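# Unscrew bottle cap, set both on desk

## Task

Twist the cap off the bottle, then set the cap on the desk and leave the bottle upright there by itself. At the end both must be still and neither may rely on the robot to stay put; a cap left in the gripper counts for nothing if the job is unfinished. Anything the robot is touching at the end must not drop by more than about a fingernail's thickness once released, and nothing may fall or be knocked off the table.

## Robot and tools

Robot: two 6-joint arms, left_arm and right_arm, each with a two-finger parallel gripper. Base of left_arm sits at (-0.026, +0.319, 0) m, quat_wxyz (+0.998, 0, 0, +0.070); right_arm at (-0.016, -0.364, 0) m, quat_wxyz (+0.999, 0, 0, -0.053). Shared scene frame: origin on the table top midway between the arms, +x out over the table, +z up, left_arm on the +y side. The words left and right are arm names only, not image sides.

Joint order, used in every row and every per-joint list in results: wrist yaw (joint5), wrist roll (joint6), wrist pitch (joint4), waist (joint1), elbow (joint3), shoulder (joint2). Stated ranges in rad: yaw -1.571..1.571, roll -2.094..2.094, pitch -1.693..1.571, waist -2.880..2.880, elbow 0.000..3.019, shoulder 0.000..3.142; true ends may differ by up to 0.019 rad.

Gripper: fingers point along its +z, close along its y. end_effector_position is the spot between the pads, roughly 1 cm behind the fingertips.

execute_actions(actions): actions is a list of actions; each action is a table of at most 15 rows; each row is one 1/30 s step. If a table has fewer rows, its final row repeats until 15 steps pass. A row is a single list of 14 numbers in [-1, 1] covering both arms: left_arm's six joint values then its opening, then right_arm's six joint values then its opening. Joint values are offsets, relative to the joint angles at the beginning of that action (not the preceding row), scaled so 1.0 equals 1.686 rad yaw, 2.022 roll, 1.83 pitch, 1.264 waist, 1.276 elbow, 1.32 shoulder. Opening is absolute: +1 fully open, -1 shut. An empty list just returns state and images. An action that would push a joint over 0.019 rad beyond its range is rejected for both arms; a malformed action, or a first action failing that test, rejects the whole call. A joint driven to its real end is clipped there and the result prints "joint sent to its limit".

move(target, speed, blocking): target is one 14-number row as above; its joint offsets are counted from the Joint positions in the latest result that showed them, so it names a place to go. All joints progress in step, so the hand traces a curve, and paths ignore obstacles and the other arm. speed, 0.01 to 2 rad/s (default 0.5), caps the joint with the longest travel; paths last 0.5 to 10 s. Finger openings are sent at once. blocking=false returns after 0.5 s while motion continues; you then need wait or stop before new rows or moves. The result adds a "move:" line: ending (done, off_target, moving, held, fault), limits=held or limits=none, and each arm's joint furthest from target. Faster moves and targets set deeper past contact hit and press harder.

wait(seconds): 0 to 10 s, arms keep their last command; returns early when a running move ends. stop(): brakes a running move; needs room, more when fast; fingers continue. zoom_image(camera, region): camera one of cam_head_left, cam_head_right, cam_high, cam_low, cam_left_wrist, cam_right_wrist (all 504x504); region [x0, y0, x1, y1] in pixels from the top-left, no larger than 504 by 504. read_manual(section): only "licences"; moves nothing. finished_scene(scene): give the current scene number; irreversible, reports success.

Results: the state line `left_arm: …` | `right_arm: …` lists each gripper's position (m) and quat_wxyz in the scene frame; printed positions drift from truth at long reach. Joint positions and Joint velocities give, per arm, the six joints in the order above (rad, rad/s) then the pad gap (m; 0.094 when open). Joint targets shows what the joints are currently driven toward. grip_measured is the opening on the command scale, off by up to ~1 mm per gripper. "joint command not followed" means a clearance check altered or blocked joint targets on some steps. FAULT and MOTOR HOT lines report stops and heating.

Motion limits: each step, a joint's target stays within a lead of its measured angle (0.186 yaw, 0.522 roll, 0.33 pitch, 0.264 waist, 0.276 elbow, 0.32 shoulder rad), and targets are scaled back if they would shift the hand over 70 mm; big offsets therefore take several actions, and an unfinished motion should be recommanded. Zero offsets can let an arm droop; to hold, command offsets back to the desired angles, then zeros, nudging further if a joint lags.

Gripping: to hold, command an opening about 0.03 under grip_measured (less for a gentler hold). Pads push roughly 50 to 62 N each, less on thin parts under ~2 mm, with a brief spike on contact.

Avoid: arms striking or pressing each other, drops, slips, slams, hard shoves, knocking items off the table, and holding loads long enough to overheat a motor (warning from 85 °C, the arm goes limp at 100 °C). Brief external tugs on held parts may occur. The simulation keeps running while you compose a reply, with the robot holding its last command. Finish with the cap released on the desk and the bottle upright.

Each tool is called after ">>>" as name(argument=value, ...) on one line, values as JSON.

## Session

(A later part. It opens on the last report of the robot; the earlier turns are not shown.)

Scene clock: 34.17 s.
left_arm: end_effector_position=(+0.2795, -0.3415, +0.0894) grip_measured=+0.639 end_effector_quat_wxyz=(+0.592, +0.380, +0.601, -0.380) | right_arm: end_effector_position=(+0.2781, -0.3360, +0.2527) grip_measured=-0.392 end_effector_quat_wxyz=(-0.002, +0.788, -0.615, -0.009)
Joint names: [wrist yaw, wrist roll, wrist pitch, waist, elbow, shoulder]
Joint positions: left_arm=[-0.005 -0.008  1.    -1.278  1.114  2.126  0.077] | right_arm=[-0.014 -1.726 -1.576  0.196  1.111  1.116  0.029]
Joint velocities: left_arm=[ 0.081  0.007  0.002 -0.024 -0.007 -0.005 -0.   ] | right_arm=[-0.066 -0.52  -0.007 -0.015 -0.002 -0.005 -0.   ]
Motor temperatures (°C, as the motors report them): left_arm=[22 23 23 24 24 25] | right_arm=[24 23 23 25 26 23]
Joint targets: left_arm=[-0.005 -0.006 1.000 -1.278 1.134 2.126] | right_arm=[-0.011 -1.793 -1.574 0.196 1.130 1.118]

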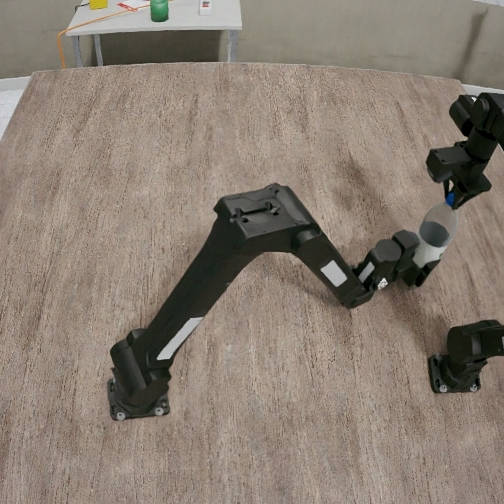

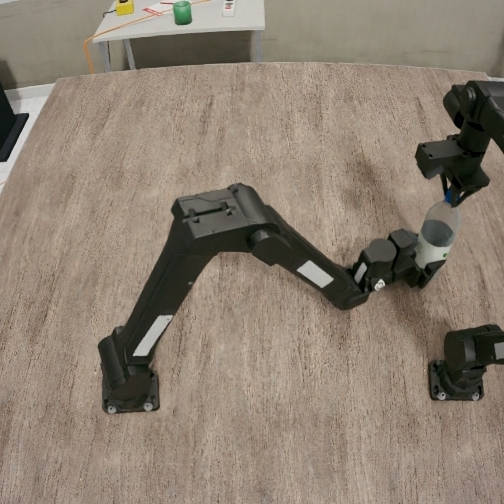

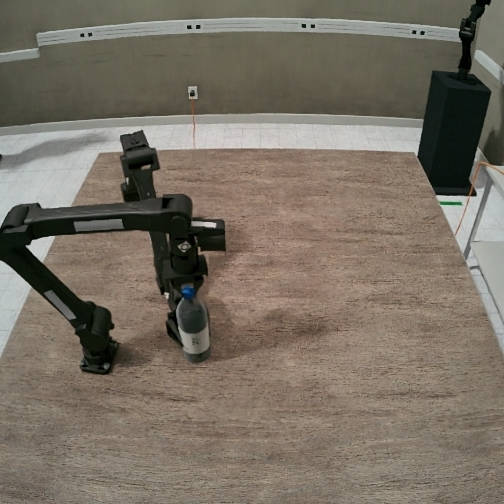

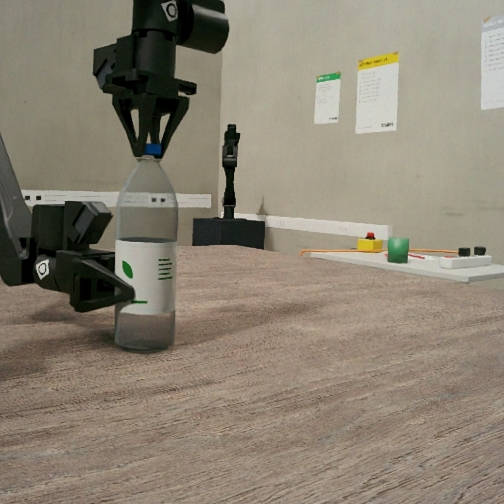

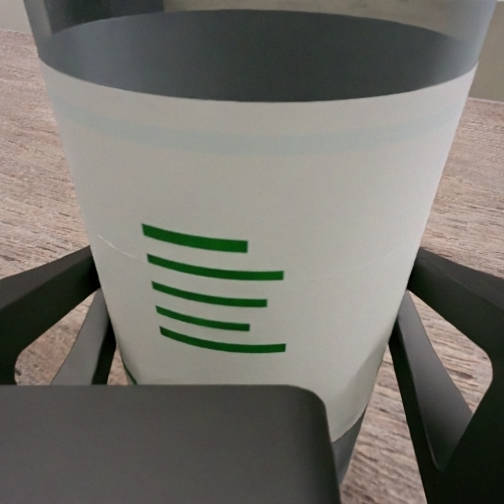

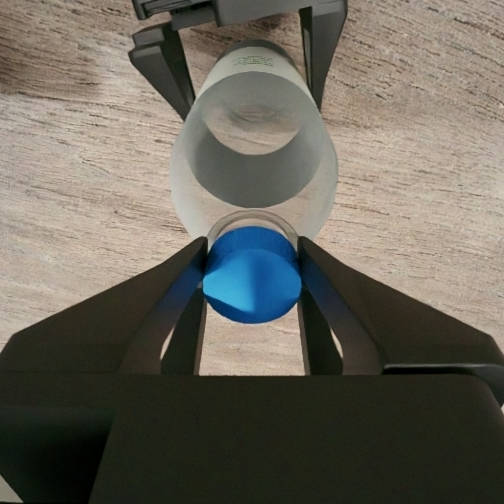

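>>> execute_actions(actions=[[[0,0,0,0,0.015,0,0.58,0,-0.03,0,0,0.01,0,-0.2]],[[0,0,0,0,0.015,0,0.58,0,0.63,0,0,0.01,0,-0.2]],[[0,0,0,0,0.015,0,0.58,0,0.63,0,0,0.01,0,-0.2]],[[0,0,0,0,0.015,0,0.58,0,0.63,0,0,0.01,0,-0.2]],[[0,0,0,0,0.015,0,0.58,0,0,0,0,0.01,0,-0.43]],[[0,0,0,0,0.015,0,0.58,0,-0.45,0,0,0.025,0,-0.43]],[[0,0,0,0,0.015,0,0.58,0,-0.45,0,0,0.025,0,-0.43]],[[0,0,0,0,0.015,0,0.58,0,-0.45,0,0,0.025,0,-0.43]],[[0,0,0,0,0.015,0,0.58,0,-0.45,0,0,0.04,0,-0.43]]])

>>> execute_actions(actions=[[[0,0,0,0,0.015,0,0.58,0,-0.03,0,0,0.01,0,-0.2]],[[0,0,0,0,0.015,0,0.58,0,0.63,0,0,0.01,0,-0.2]],[[0,0,0,0,0.015,0,0.58,0,0.63,0,0,0.01,0,-0.2]],[[0,0,0,0,0.015,0,0.58,0,0.63,0,0,0.01,0,-0.2]],[[0,0,0,0,0.015,0,0.58,0,0,0,0,0.01,0,-0.43]],[[0,0,0,0,0.015,0,0.58,0,-0.45,0,0,0.025,0,-0.43]],[[0,0,0,0,0.015,0,0.58,0,-0.45,0,0,0.025,0,-0.43]],[[0,0,0,0,0.015,0,0.58,0,-0.45,0,0,0.025,0,-0.43]],[[0,0,0,0,0.015,0,0.58,0,-0.45,0,0,0.04,0,-0.43]]])

Scene clock: 46.83 s.
left_arm: end_effector_position=(+0.2795, -0.3415, +0.0894) grip_measured=+0.639 end_effector_quat_wxyz=(+0.591, +0.379, +0.602, -0.380) | right_arm: end_effector_position=(+0.2784, -0.3365, +0.2537) grip_measured=-0.394 end_effector_quat_wxyz=(-0.002, +0.781, -0.625, -0.007)
Joint names: [wrist yaw, wrist roll, wrist pitch, waist, elbow, shoulder]
Joint positions: left_arm=[-0.005 -0.009  1.    -1.278  1.114  2.126  0.077] | right_arm=[-0.011 -1.702 -1.576  0.196  1.113  1.115  0.028]
Joint velocities: left_arm=[-0.037 -0.022  0.007  0.005 -0.002  0.005  0.001] | right_arm=[ 0.022 -0.388 -0.002  0.005 -0.002  0.005 -0.001]
Motor temperatures (°C, as the motors report them): left_arm=[22 23 23 24 25 25] | right_arm=[24 23 23 25 27 23]
Joint targets: left_arm=[-0.005 -0.009 1.000 -1.278 1.134 2.126] | right_arm=[-0.012 -1.756 -1.576 0.196 1.162 1.115]

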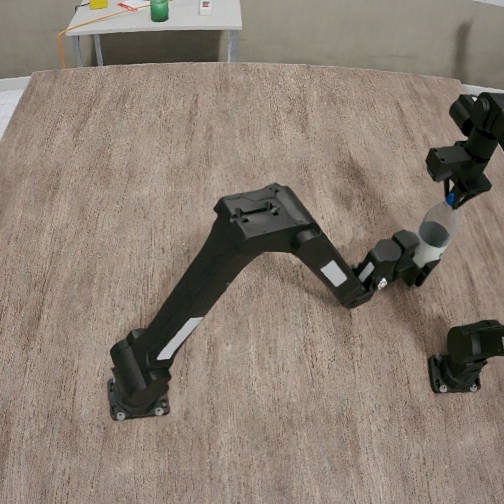

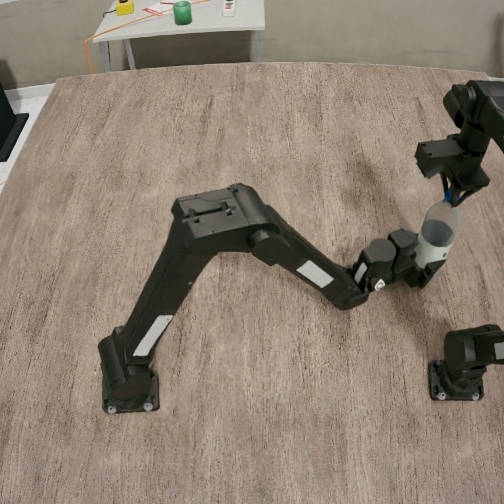

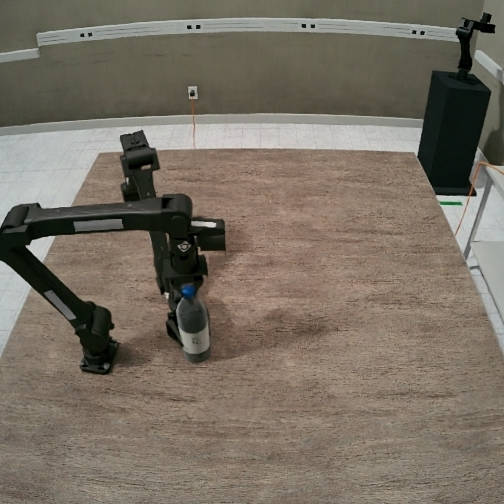

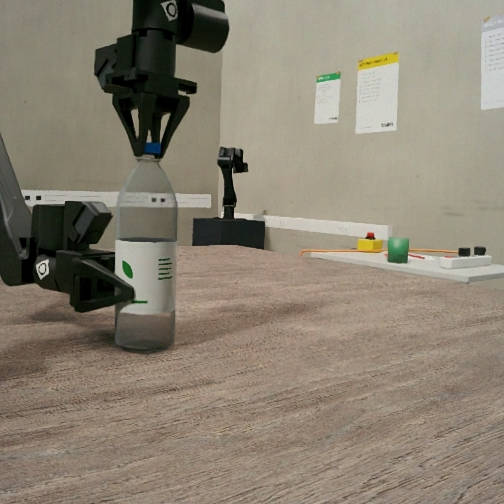

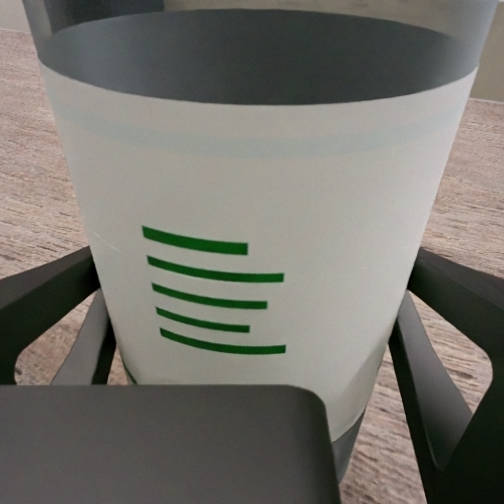

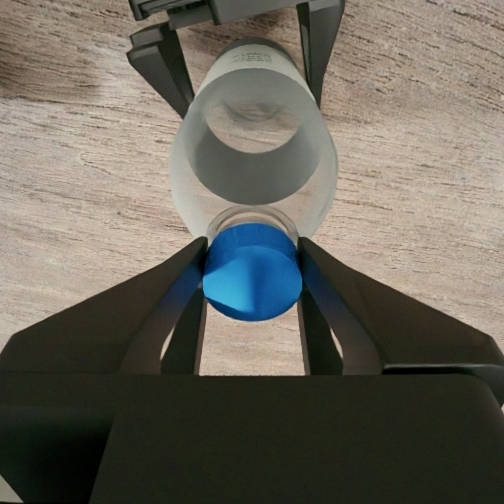

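Scene clock: 51.33 s.
left_arm: end_effector_position=(+0.2795, -0.3415, +0.0894) grip_measured=+0.639 end_effector_quat_wxyz=(+0.591, +0.379, +0.602, -0.380) | right_arm: end_effector_position=(+0.2786, -0.3366, +0.2540) grip_measured=-0.394 end_effector_quat_wxyz=(-0.001, +0.772, -0.635, -0.006)
Joint names: [wrist yaw, wrist roll, wrist pitch, waist, elbow, shoulder]
Joint positions: left_arm=[-0.005 -0.009  1.    -1.278  1.114  2.126  0.077] | right_arm=[-0.011 -1.675 -1.576  0.196  1.113  1.115  0.028]
Joint velocities: left_arm=[-0.037  0.022 -0.007 -0.005  0.002 -0.005 -0.001] | right_arm=[ 0.007 -0.3    0.002 -0.005  0.012 -0.005 -0.001]
Motor temperatures (°C, as the motors report them): left_arm=[22 23 23 24 25 26] | right_arm=[24 23 23 25 27 23]
Joint targets: left_arm=[-0.005 -0.009 1.000 -1.278 1.134 2.126] | right_arm=[-0.011 -1.730 -1.576 0.196 1.163 1.115]

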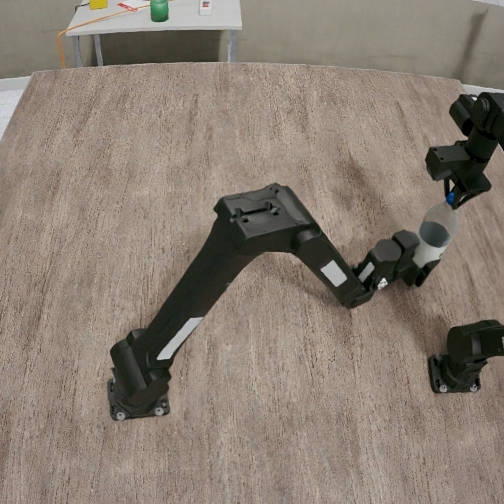

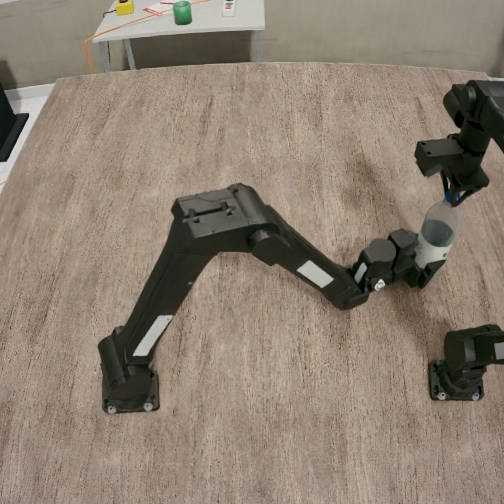

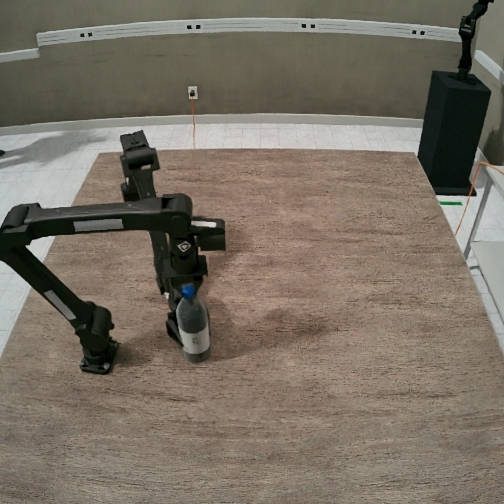

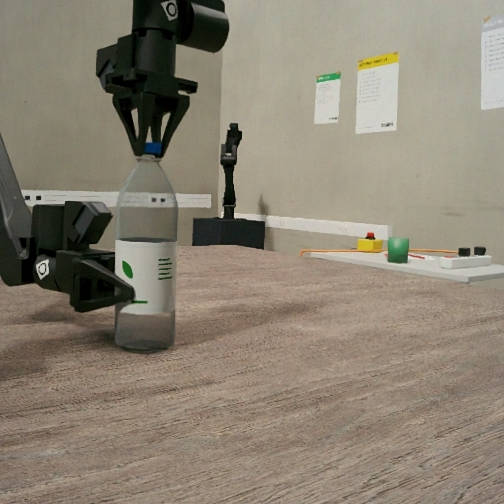

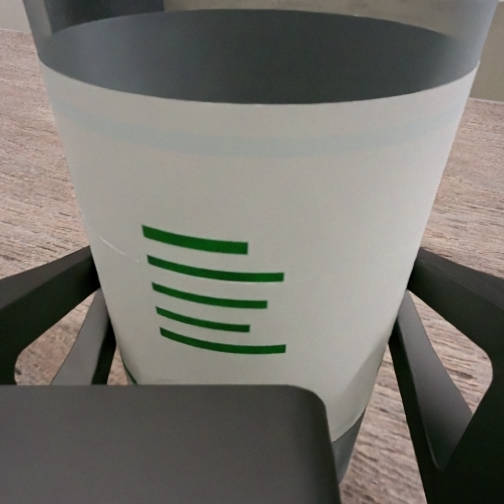

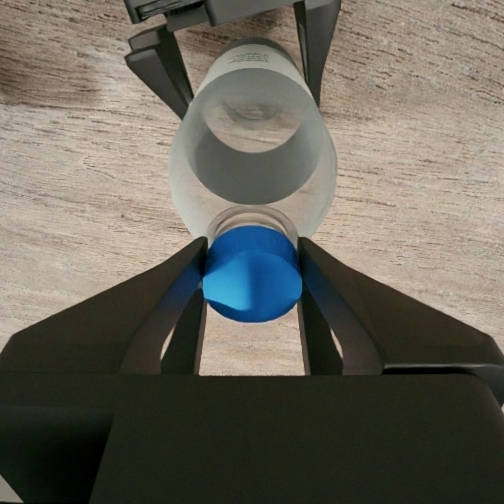

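May already be free; try lifting.

>>> move(target=[0,0,0,0,0.015,0,0.58,0,-0.1,-0.03,0,0.08,0,-0.43], speed=0.2)

Scene clock: 54.90 s.
left_arm: end_effector_position=(+0.2795, -0.3415, +0.0894) grip_measured=+0.639 end_effector_quat_wxyz=(+0.593, +0.382, +0.600, -0.378) | right_arm: end_effector_position=(+0.2770, -0.3367, +0.2701) grip_measured=-0.394 end_effector_quat_wxyz=(-0.000, +0.830, -0.558, -0.008)
Joint names: [wrist yaw, wrist roll, wrist pitch, waist, elbow, shoulder]
Joint positions: left_arm=[-0.005 -0.     1.    -1.278  1.114  2.126  0.077] | right_arm=[-0.011 -1.867 -1.623  0.196  1.155  1.115  0.028]
Joint velocities: left_arm=[ 0.007 -0.022  0.007 -0.015  0.007 -0.015 -0.001] | right_arm=[-0.051  0.037  0.007  0.005  0.007 -0.005 -0.001]
Motor temperatures (°C, as the motors report them): left_arm=[22 23 23 24 25 26] | right_arm=[24 23 23 25 27 23]
Joint targets: left_arm=[-0.005 -0.009 1.000 -1.278 1.134 2.126] | right_arm=[-0.011 -1.877 -1.631 0.196 1.216 1.115]
move: off_target (right_arm); limits=none; left_arm: farthest joint: the elbow, 0.019 radians from its target (0.019 radians at the start); right_arm: farthest joint: the elbow, 0.060 radians from its target (0.102 radians at the start)

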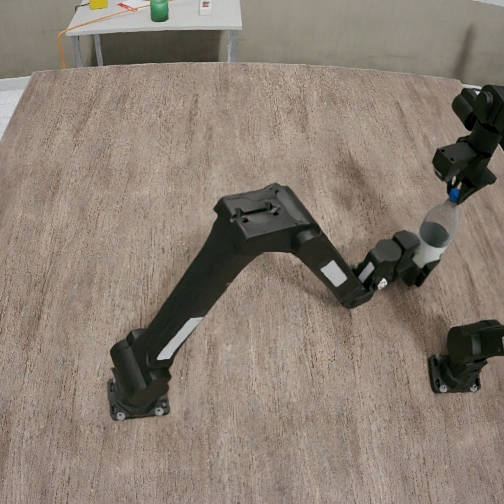

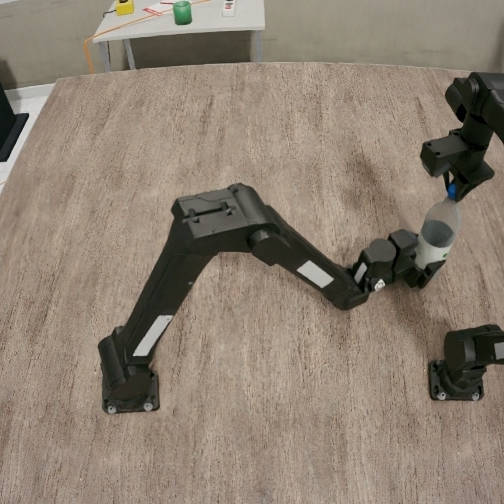

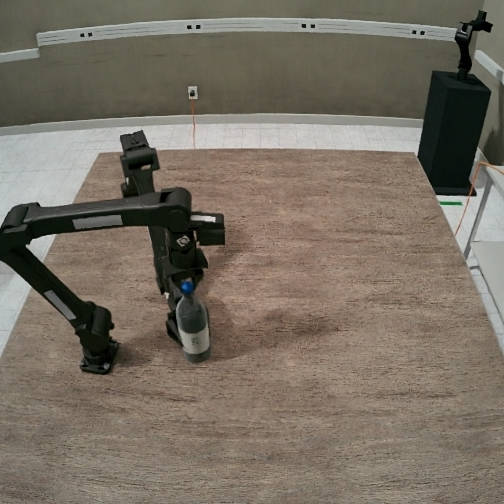

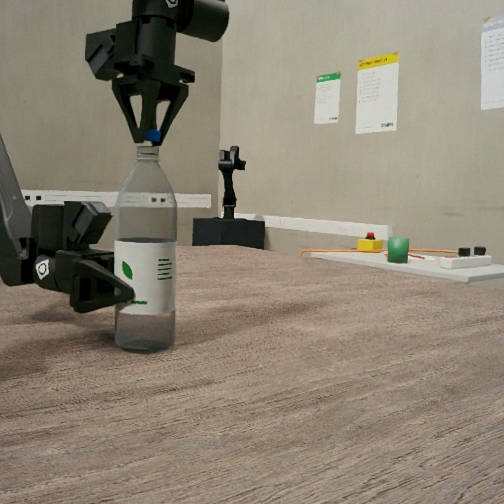

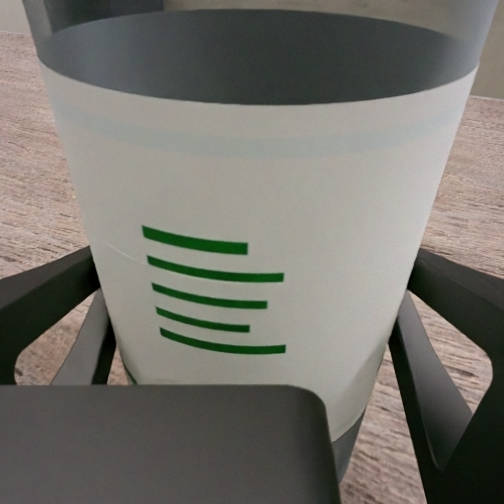

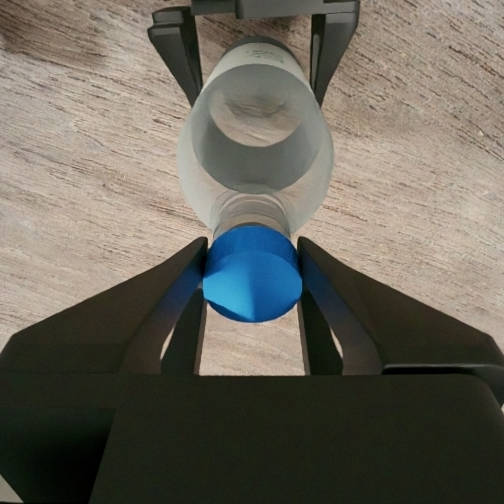

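>>> move(target=[0,0,0,0,0.015,0,1,0,0.9,0,-0.6,0.045,0,-0.43], speed=1.5)

>>> move(target=[0,0,0,0,0.015,0,1,0,0,0.41,0,-0.33,0.24,-0.43])

Scene clock: 61.53 s.
left_arm: end_effector_position=(+0.2795, -0.3415, +0.0894) grip_measured=+1.000 end_effector_quat_wxyz=(+0.593, +0.382, +0.600, -0.378) | right_arm: end_effector_position=(+0.2166, -0.5450, +0.2701) grip_measured=-0.394 end_effector_quat_wxyz=(-0.004, +0.299, +0.954, +0.007)
Joint names: [wrist yaw, wrist roll, wrist pitch, waist, elbow, shoulder]
Joint positions: left_arm=[-0.005 -0.     1.    -1.278  1.114  2.126  0.094] | right_arm=[-0.011 -0.057 -1.623 -0.557  1.155  1.115  0.028]
Joint velocities: left_arm=[-0.095  0.051 -0.017 -0.015 -0.007 -0.024  0.   ] | right_arm=[ 0.022  0.066 -0.012 -0.015 -0.012  0.005  0.   ]
Motor temperatures (°C, as the motors report them): left_arm=[22 23 23 24 25 26] | right_arm=[24 23 23 25 28 23]
Joint targets: left_arm=[-0.005 -0.000 1.000 -1.278 1.134 2.126] | right_arm=[-0.011 -0.048 -1.623 -0.562 1.213 1.115]
move: off_target (right_arm); limits=none; left_arm: farthest joint: the elbow, 0.019 radians from its target (0.019 radians at the start); right_arm: farthest joint: the elbow, 0.057 radians from its target (0.057 radians at the start)

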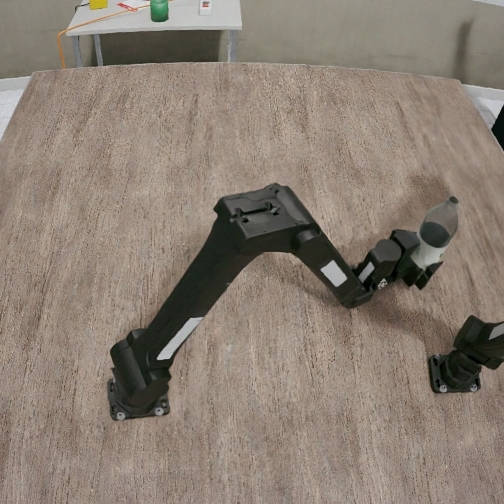

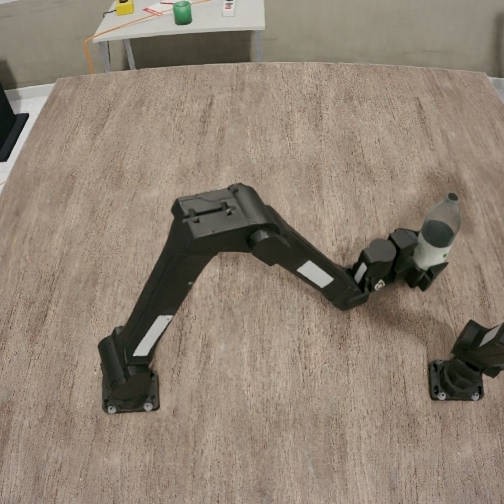

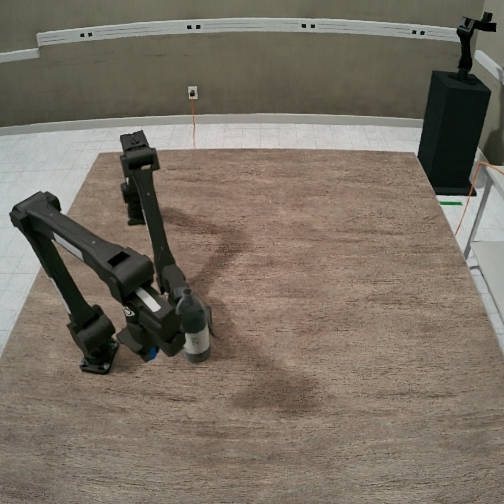

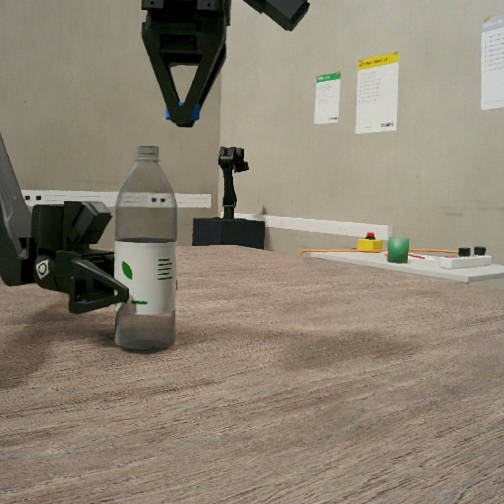

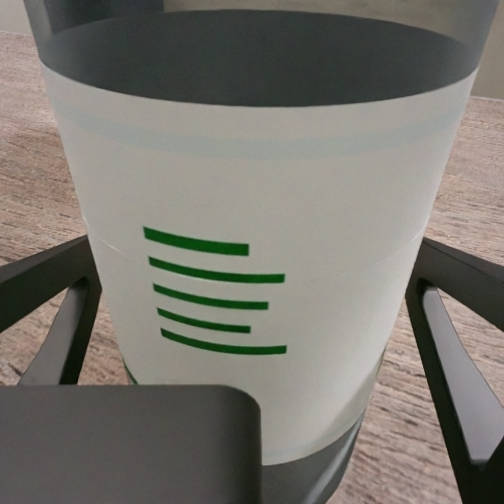

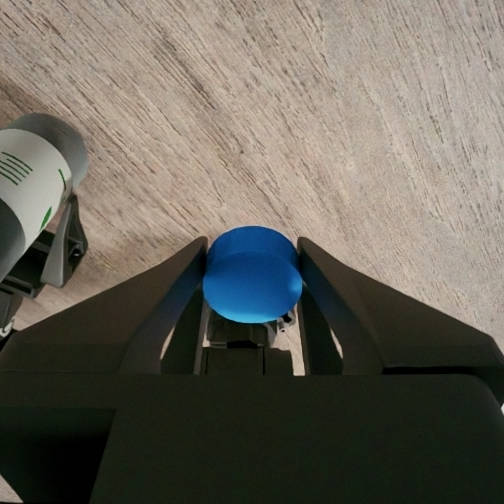

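Scene clock: 63.57 s.
left_arm: end_effector_position=(+0.2795, -0.3415, +0.0894) grip_measured=+1.000 end_effector_quat_wxyz=(+0.593, +0.382, +0.600, -0.378) | right_arm: end_effector_position=(+0.2420, -0.5649, +0.0251) grip_measured=-0.394 end_effector_quat_wxyz=(-0.000, +0.299, +0.954, +0.006)
Joint names: [wrist yaw, wrist roll, wrist pitch, waist, elbow, shoulder]
Joint positions: left_arm=[-0.005 -0.     1.    -1.278  1.114  2.126  0.094] | right_arm=[-0.011 -0.057 -0.882 -0.557  0.733  1.426  0.028]
Joint velocities: left_arm=[ 0.125 -0.007  0.002 -0.005 -0.017 -0.005  0.   ] | right_arm=[-0.037  0.007 -0.002  0.005 -0.012 -0.005 -0.   ]
Motor temperatures (°C, as the motors report them): left_arm=[22 23 23 24 25 26] | right_arm=[24 23 23 25 28 23]
Joint targets: left_arm=[-0.005 -0.000 1.000 -1.278 1.134 2.126] | right_arm=[-0.011 -0.057 -0.873 -0.557 0.734 1.432]
move: done; limits=none; left_arm: farthest joint: the elbow, 0.019 radians from its target (0.019 radians at the start); right_arm: farthest joint: the wrist pitch, 0.010 radians from its target (0.751 radians at the start)

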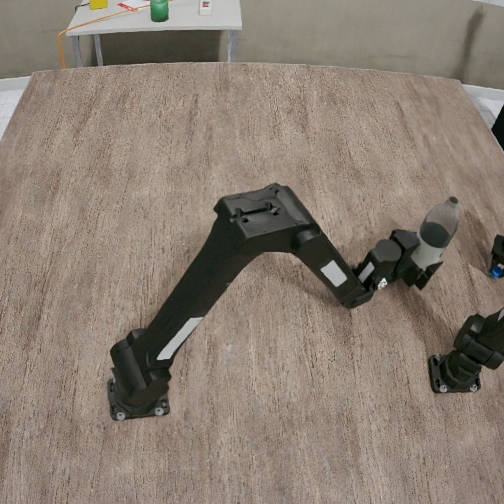

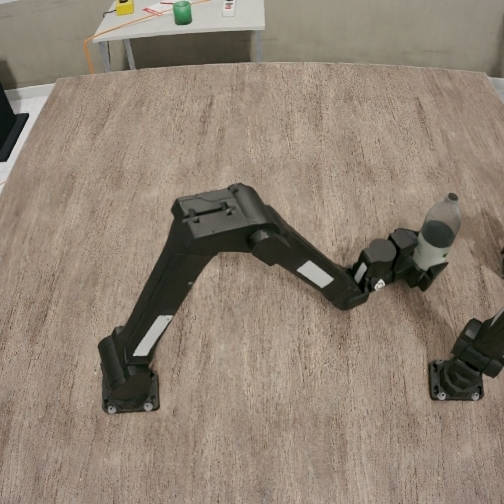

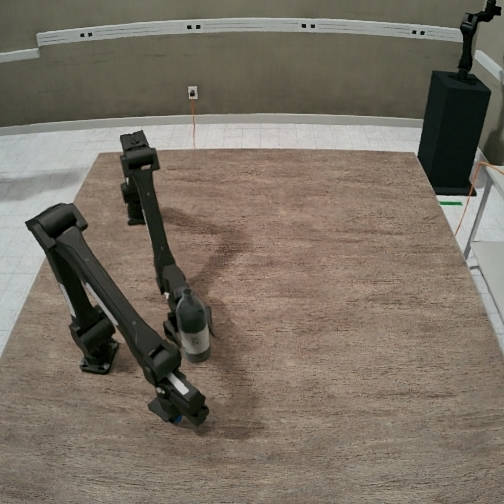

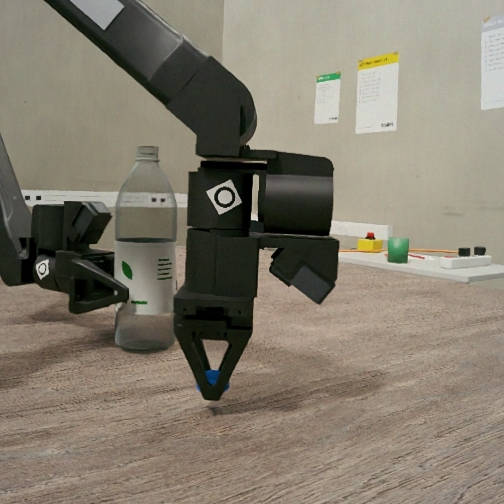

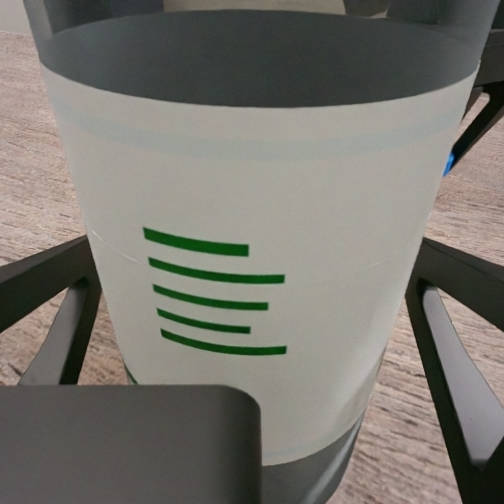

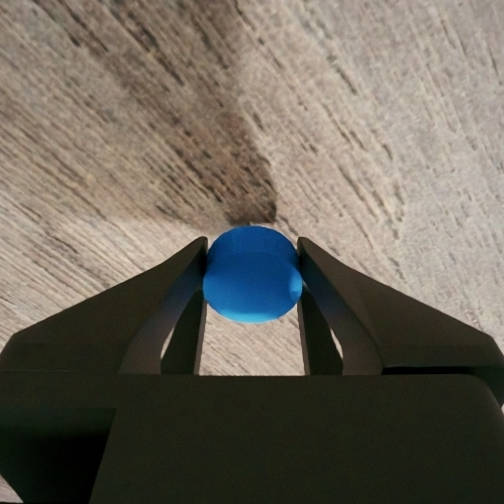

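>>> move(target=[0,0,0,0,0.015,0,1,0,0,0.022,0,0,0.03,-0.43], speed=0.1)

>>> move(target=[0,0,0,0,0.015,0,1,0,0,0,0,0,0,0.2])

>>> finished_scene(scene=1)

Scene clock: 67.30 s.
left_arm: end_effector_position=(+0.2795, -0.3415, +0.0894) grip_measured=+1.000 end_effector_quat_wxyz=(+0.593, +0.382, +0.600, -0.378) | right_arm: end_effector_position=(+0.2455, -0.5676, +0.0163) grip_measured=-0.394 end_effector_quat_wxyz=(+0.000, +0.299, +0.954, +0.006)
Joint names: [wrist yaw, wrist roll, wrist pitch, waist, elbow, shoulder]
Joint positions: left_arm=[-0.005 -0.     1.    -1.278  1.114  2.126  0.094] | right_arm=[-0.011 -0.057 -0.852 -0.557  0.733  1.455  0.028]
Joint velocities: left_arm=[ 0.007 -0.037 -0.017 -0.005 -0.017 -0.015  0.   ] | right_arm=[-0.022  0.022  0.007 -0.005  0.007 -0.015 -0.   ]
Motor temperatures (°C, as the motors report them): left_arm=[22 23 23 24 25 26] | right_arm=[24 23 23 25 28 23]
Joint targets: left_arm=[-0.005 -0.000 1.000 -1.278 1.134 2.126] | right_arm=[-0.011 -0.057 -0.842 -0.557 0.733 1.466]
move: done; limits=none; left_arm: farthest joint: the elbow, 0.019 radians from its target (0.019 radians at the start); right_arm: farthest joint: the shoulder, 0.011 radians from its target (0.039 radians at the start)

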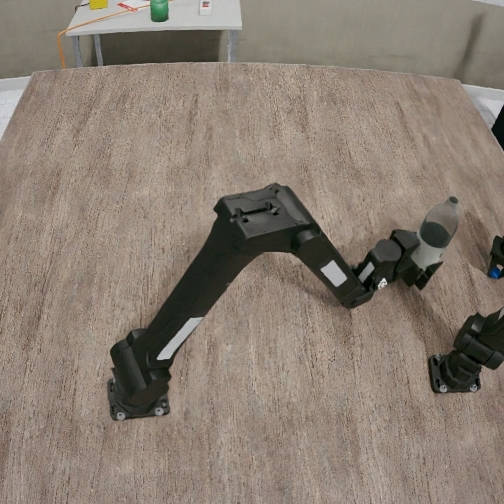

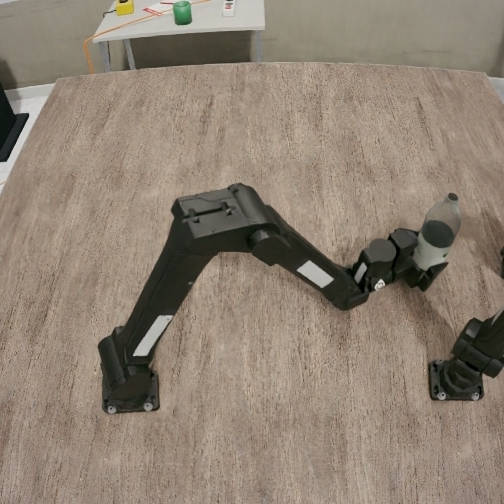

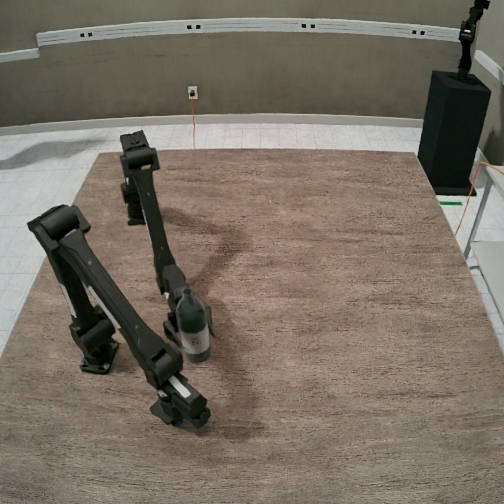

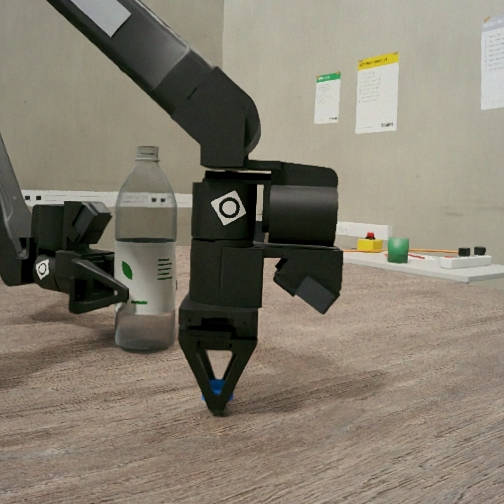

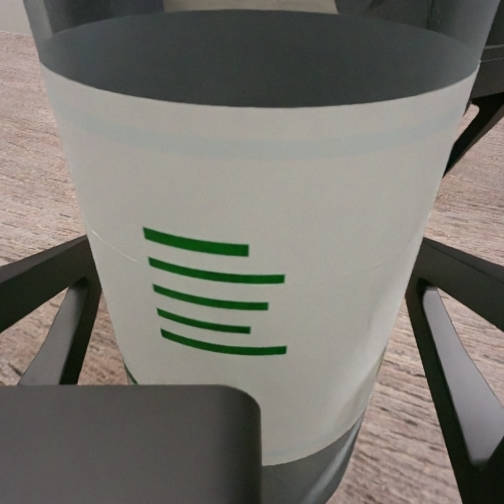

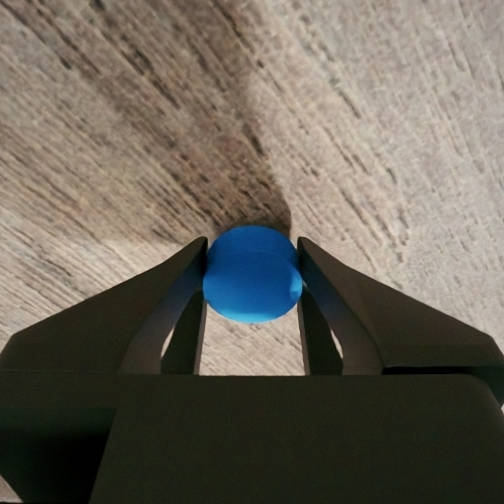

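Scene clock: 68.00 s.
left_arm: end_effector_position=(+0.2795, -0.3415, +0.0894) grip_measured=+1.000 end_effector_quat_wxyz=(+0.593, +0.382, +0.600, -0.378) | right_arm: end_effector_position=(+0.2455, -0.5676, +0.0163) grip_measured=+0.197 end_effector_quat_wxyz=(+0.000, +0.299, +0.954, +0.006)
Joint names: [wrist yaw, wrist roll, wrist pitch, waist, elbow, shoulder]
Joint positions: left_arm=[-0.005 -0.     1.    -1.278  1.114  2.126  0.094] | right_arm=[-0.011 -0.057 -0.852 -0.557  0.733  1.455  0.056]
Joint velocities: left_arm=[ 0.066 -0.022  0.007 -0.005 -0.012 -0.015  0.   ] | right_arm=[-0.007 -0.007  0.017  0.015  0.012 -0.005  0.001]
Motor temperatures (°C, as the motors report them): left_arm=[22 23 23 24 25 26] | right_arm=[24 23 23 25 27 23]
Joint targets: left_arm=[-0.005 -0.000 1.000 -1.278 1.134 2.126] | right_arm=[-0.011 -0.057 -0.852 -0.557 0.733 1.455]
move: done; limits=none; left_arm: farthest joint: the elbow, 0.019 radians from its target (0.019 radians at the start); right_arm: farthest joint: the waist, 0.000 radians from its target (0.000 radians at the start)

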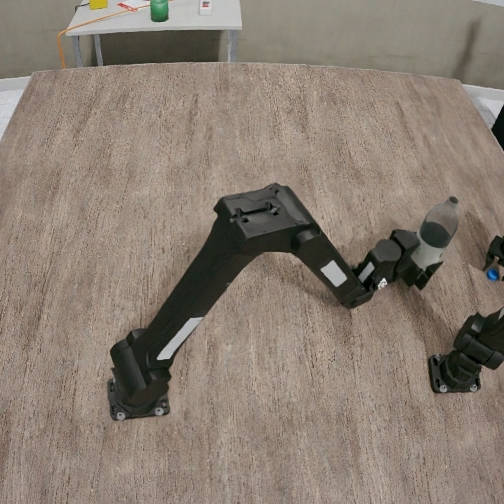

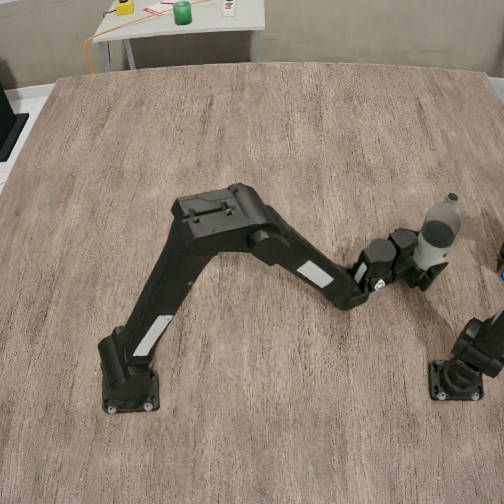

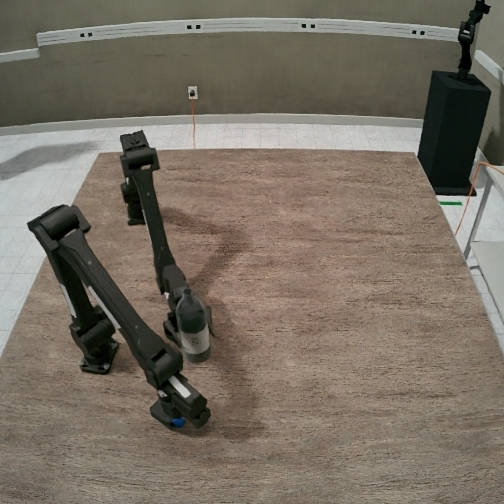

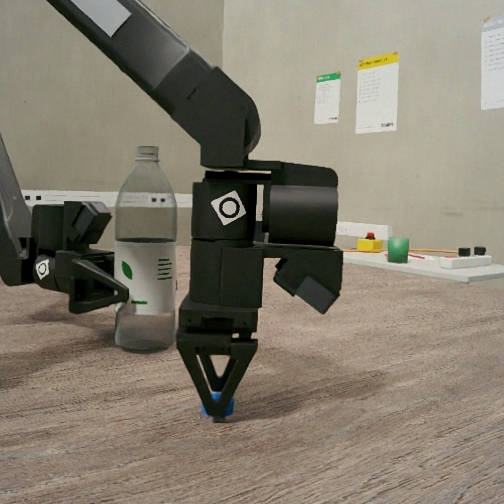

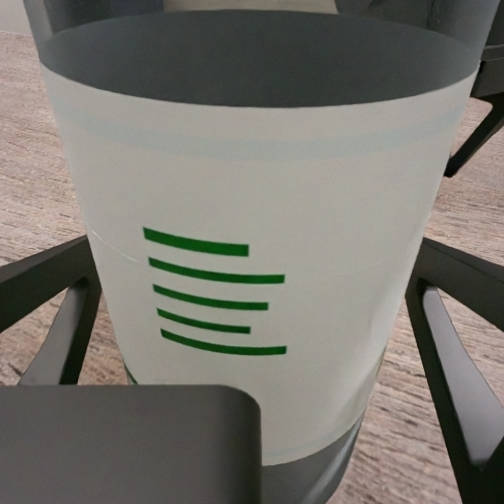

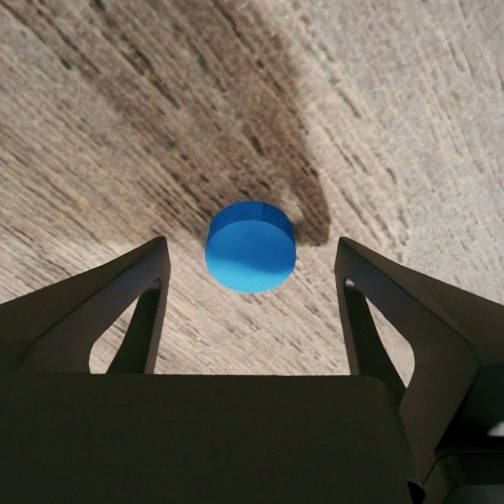

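The scene is finished: the task was done.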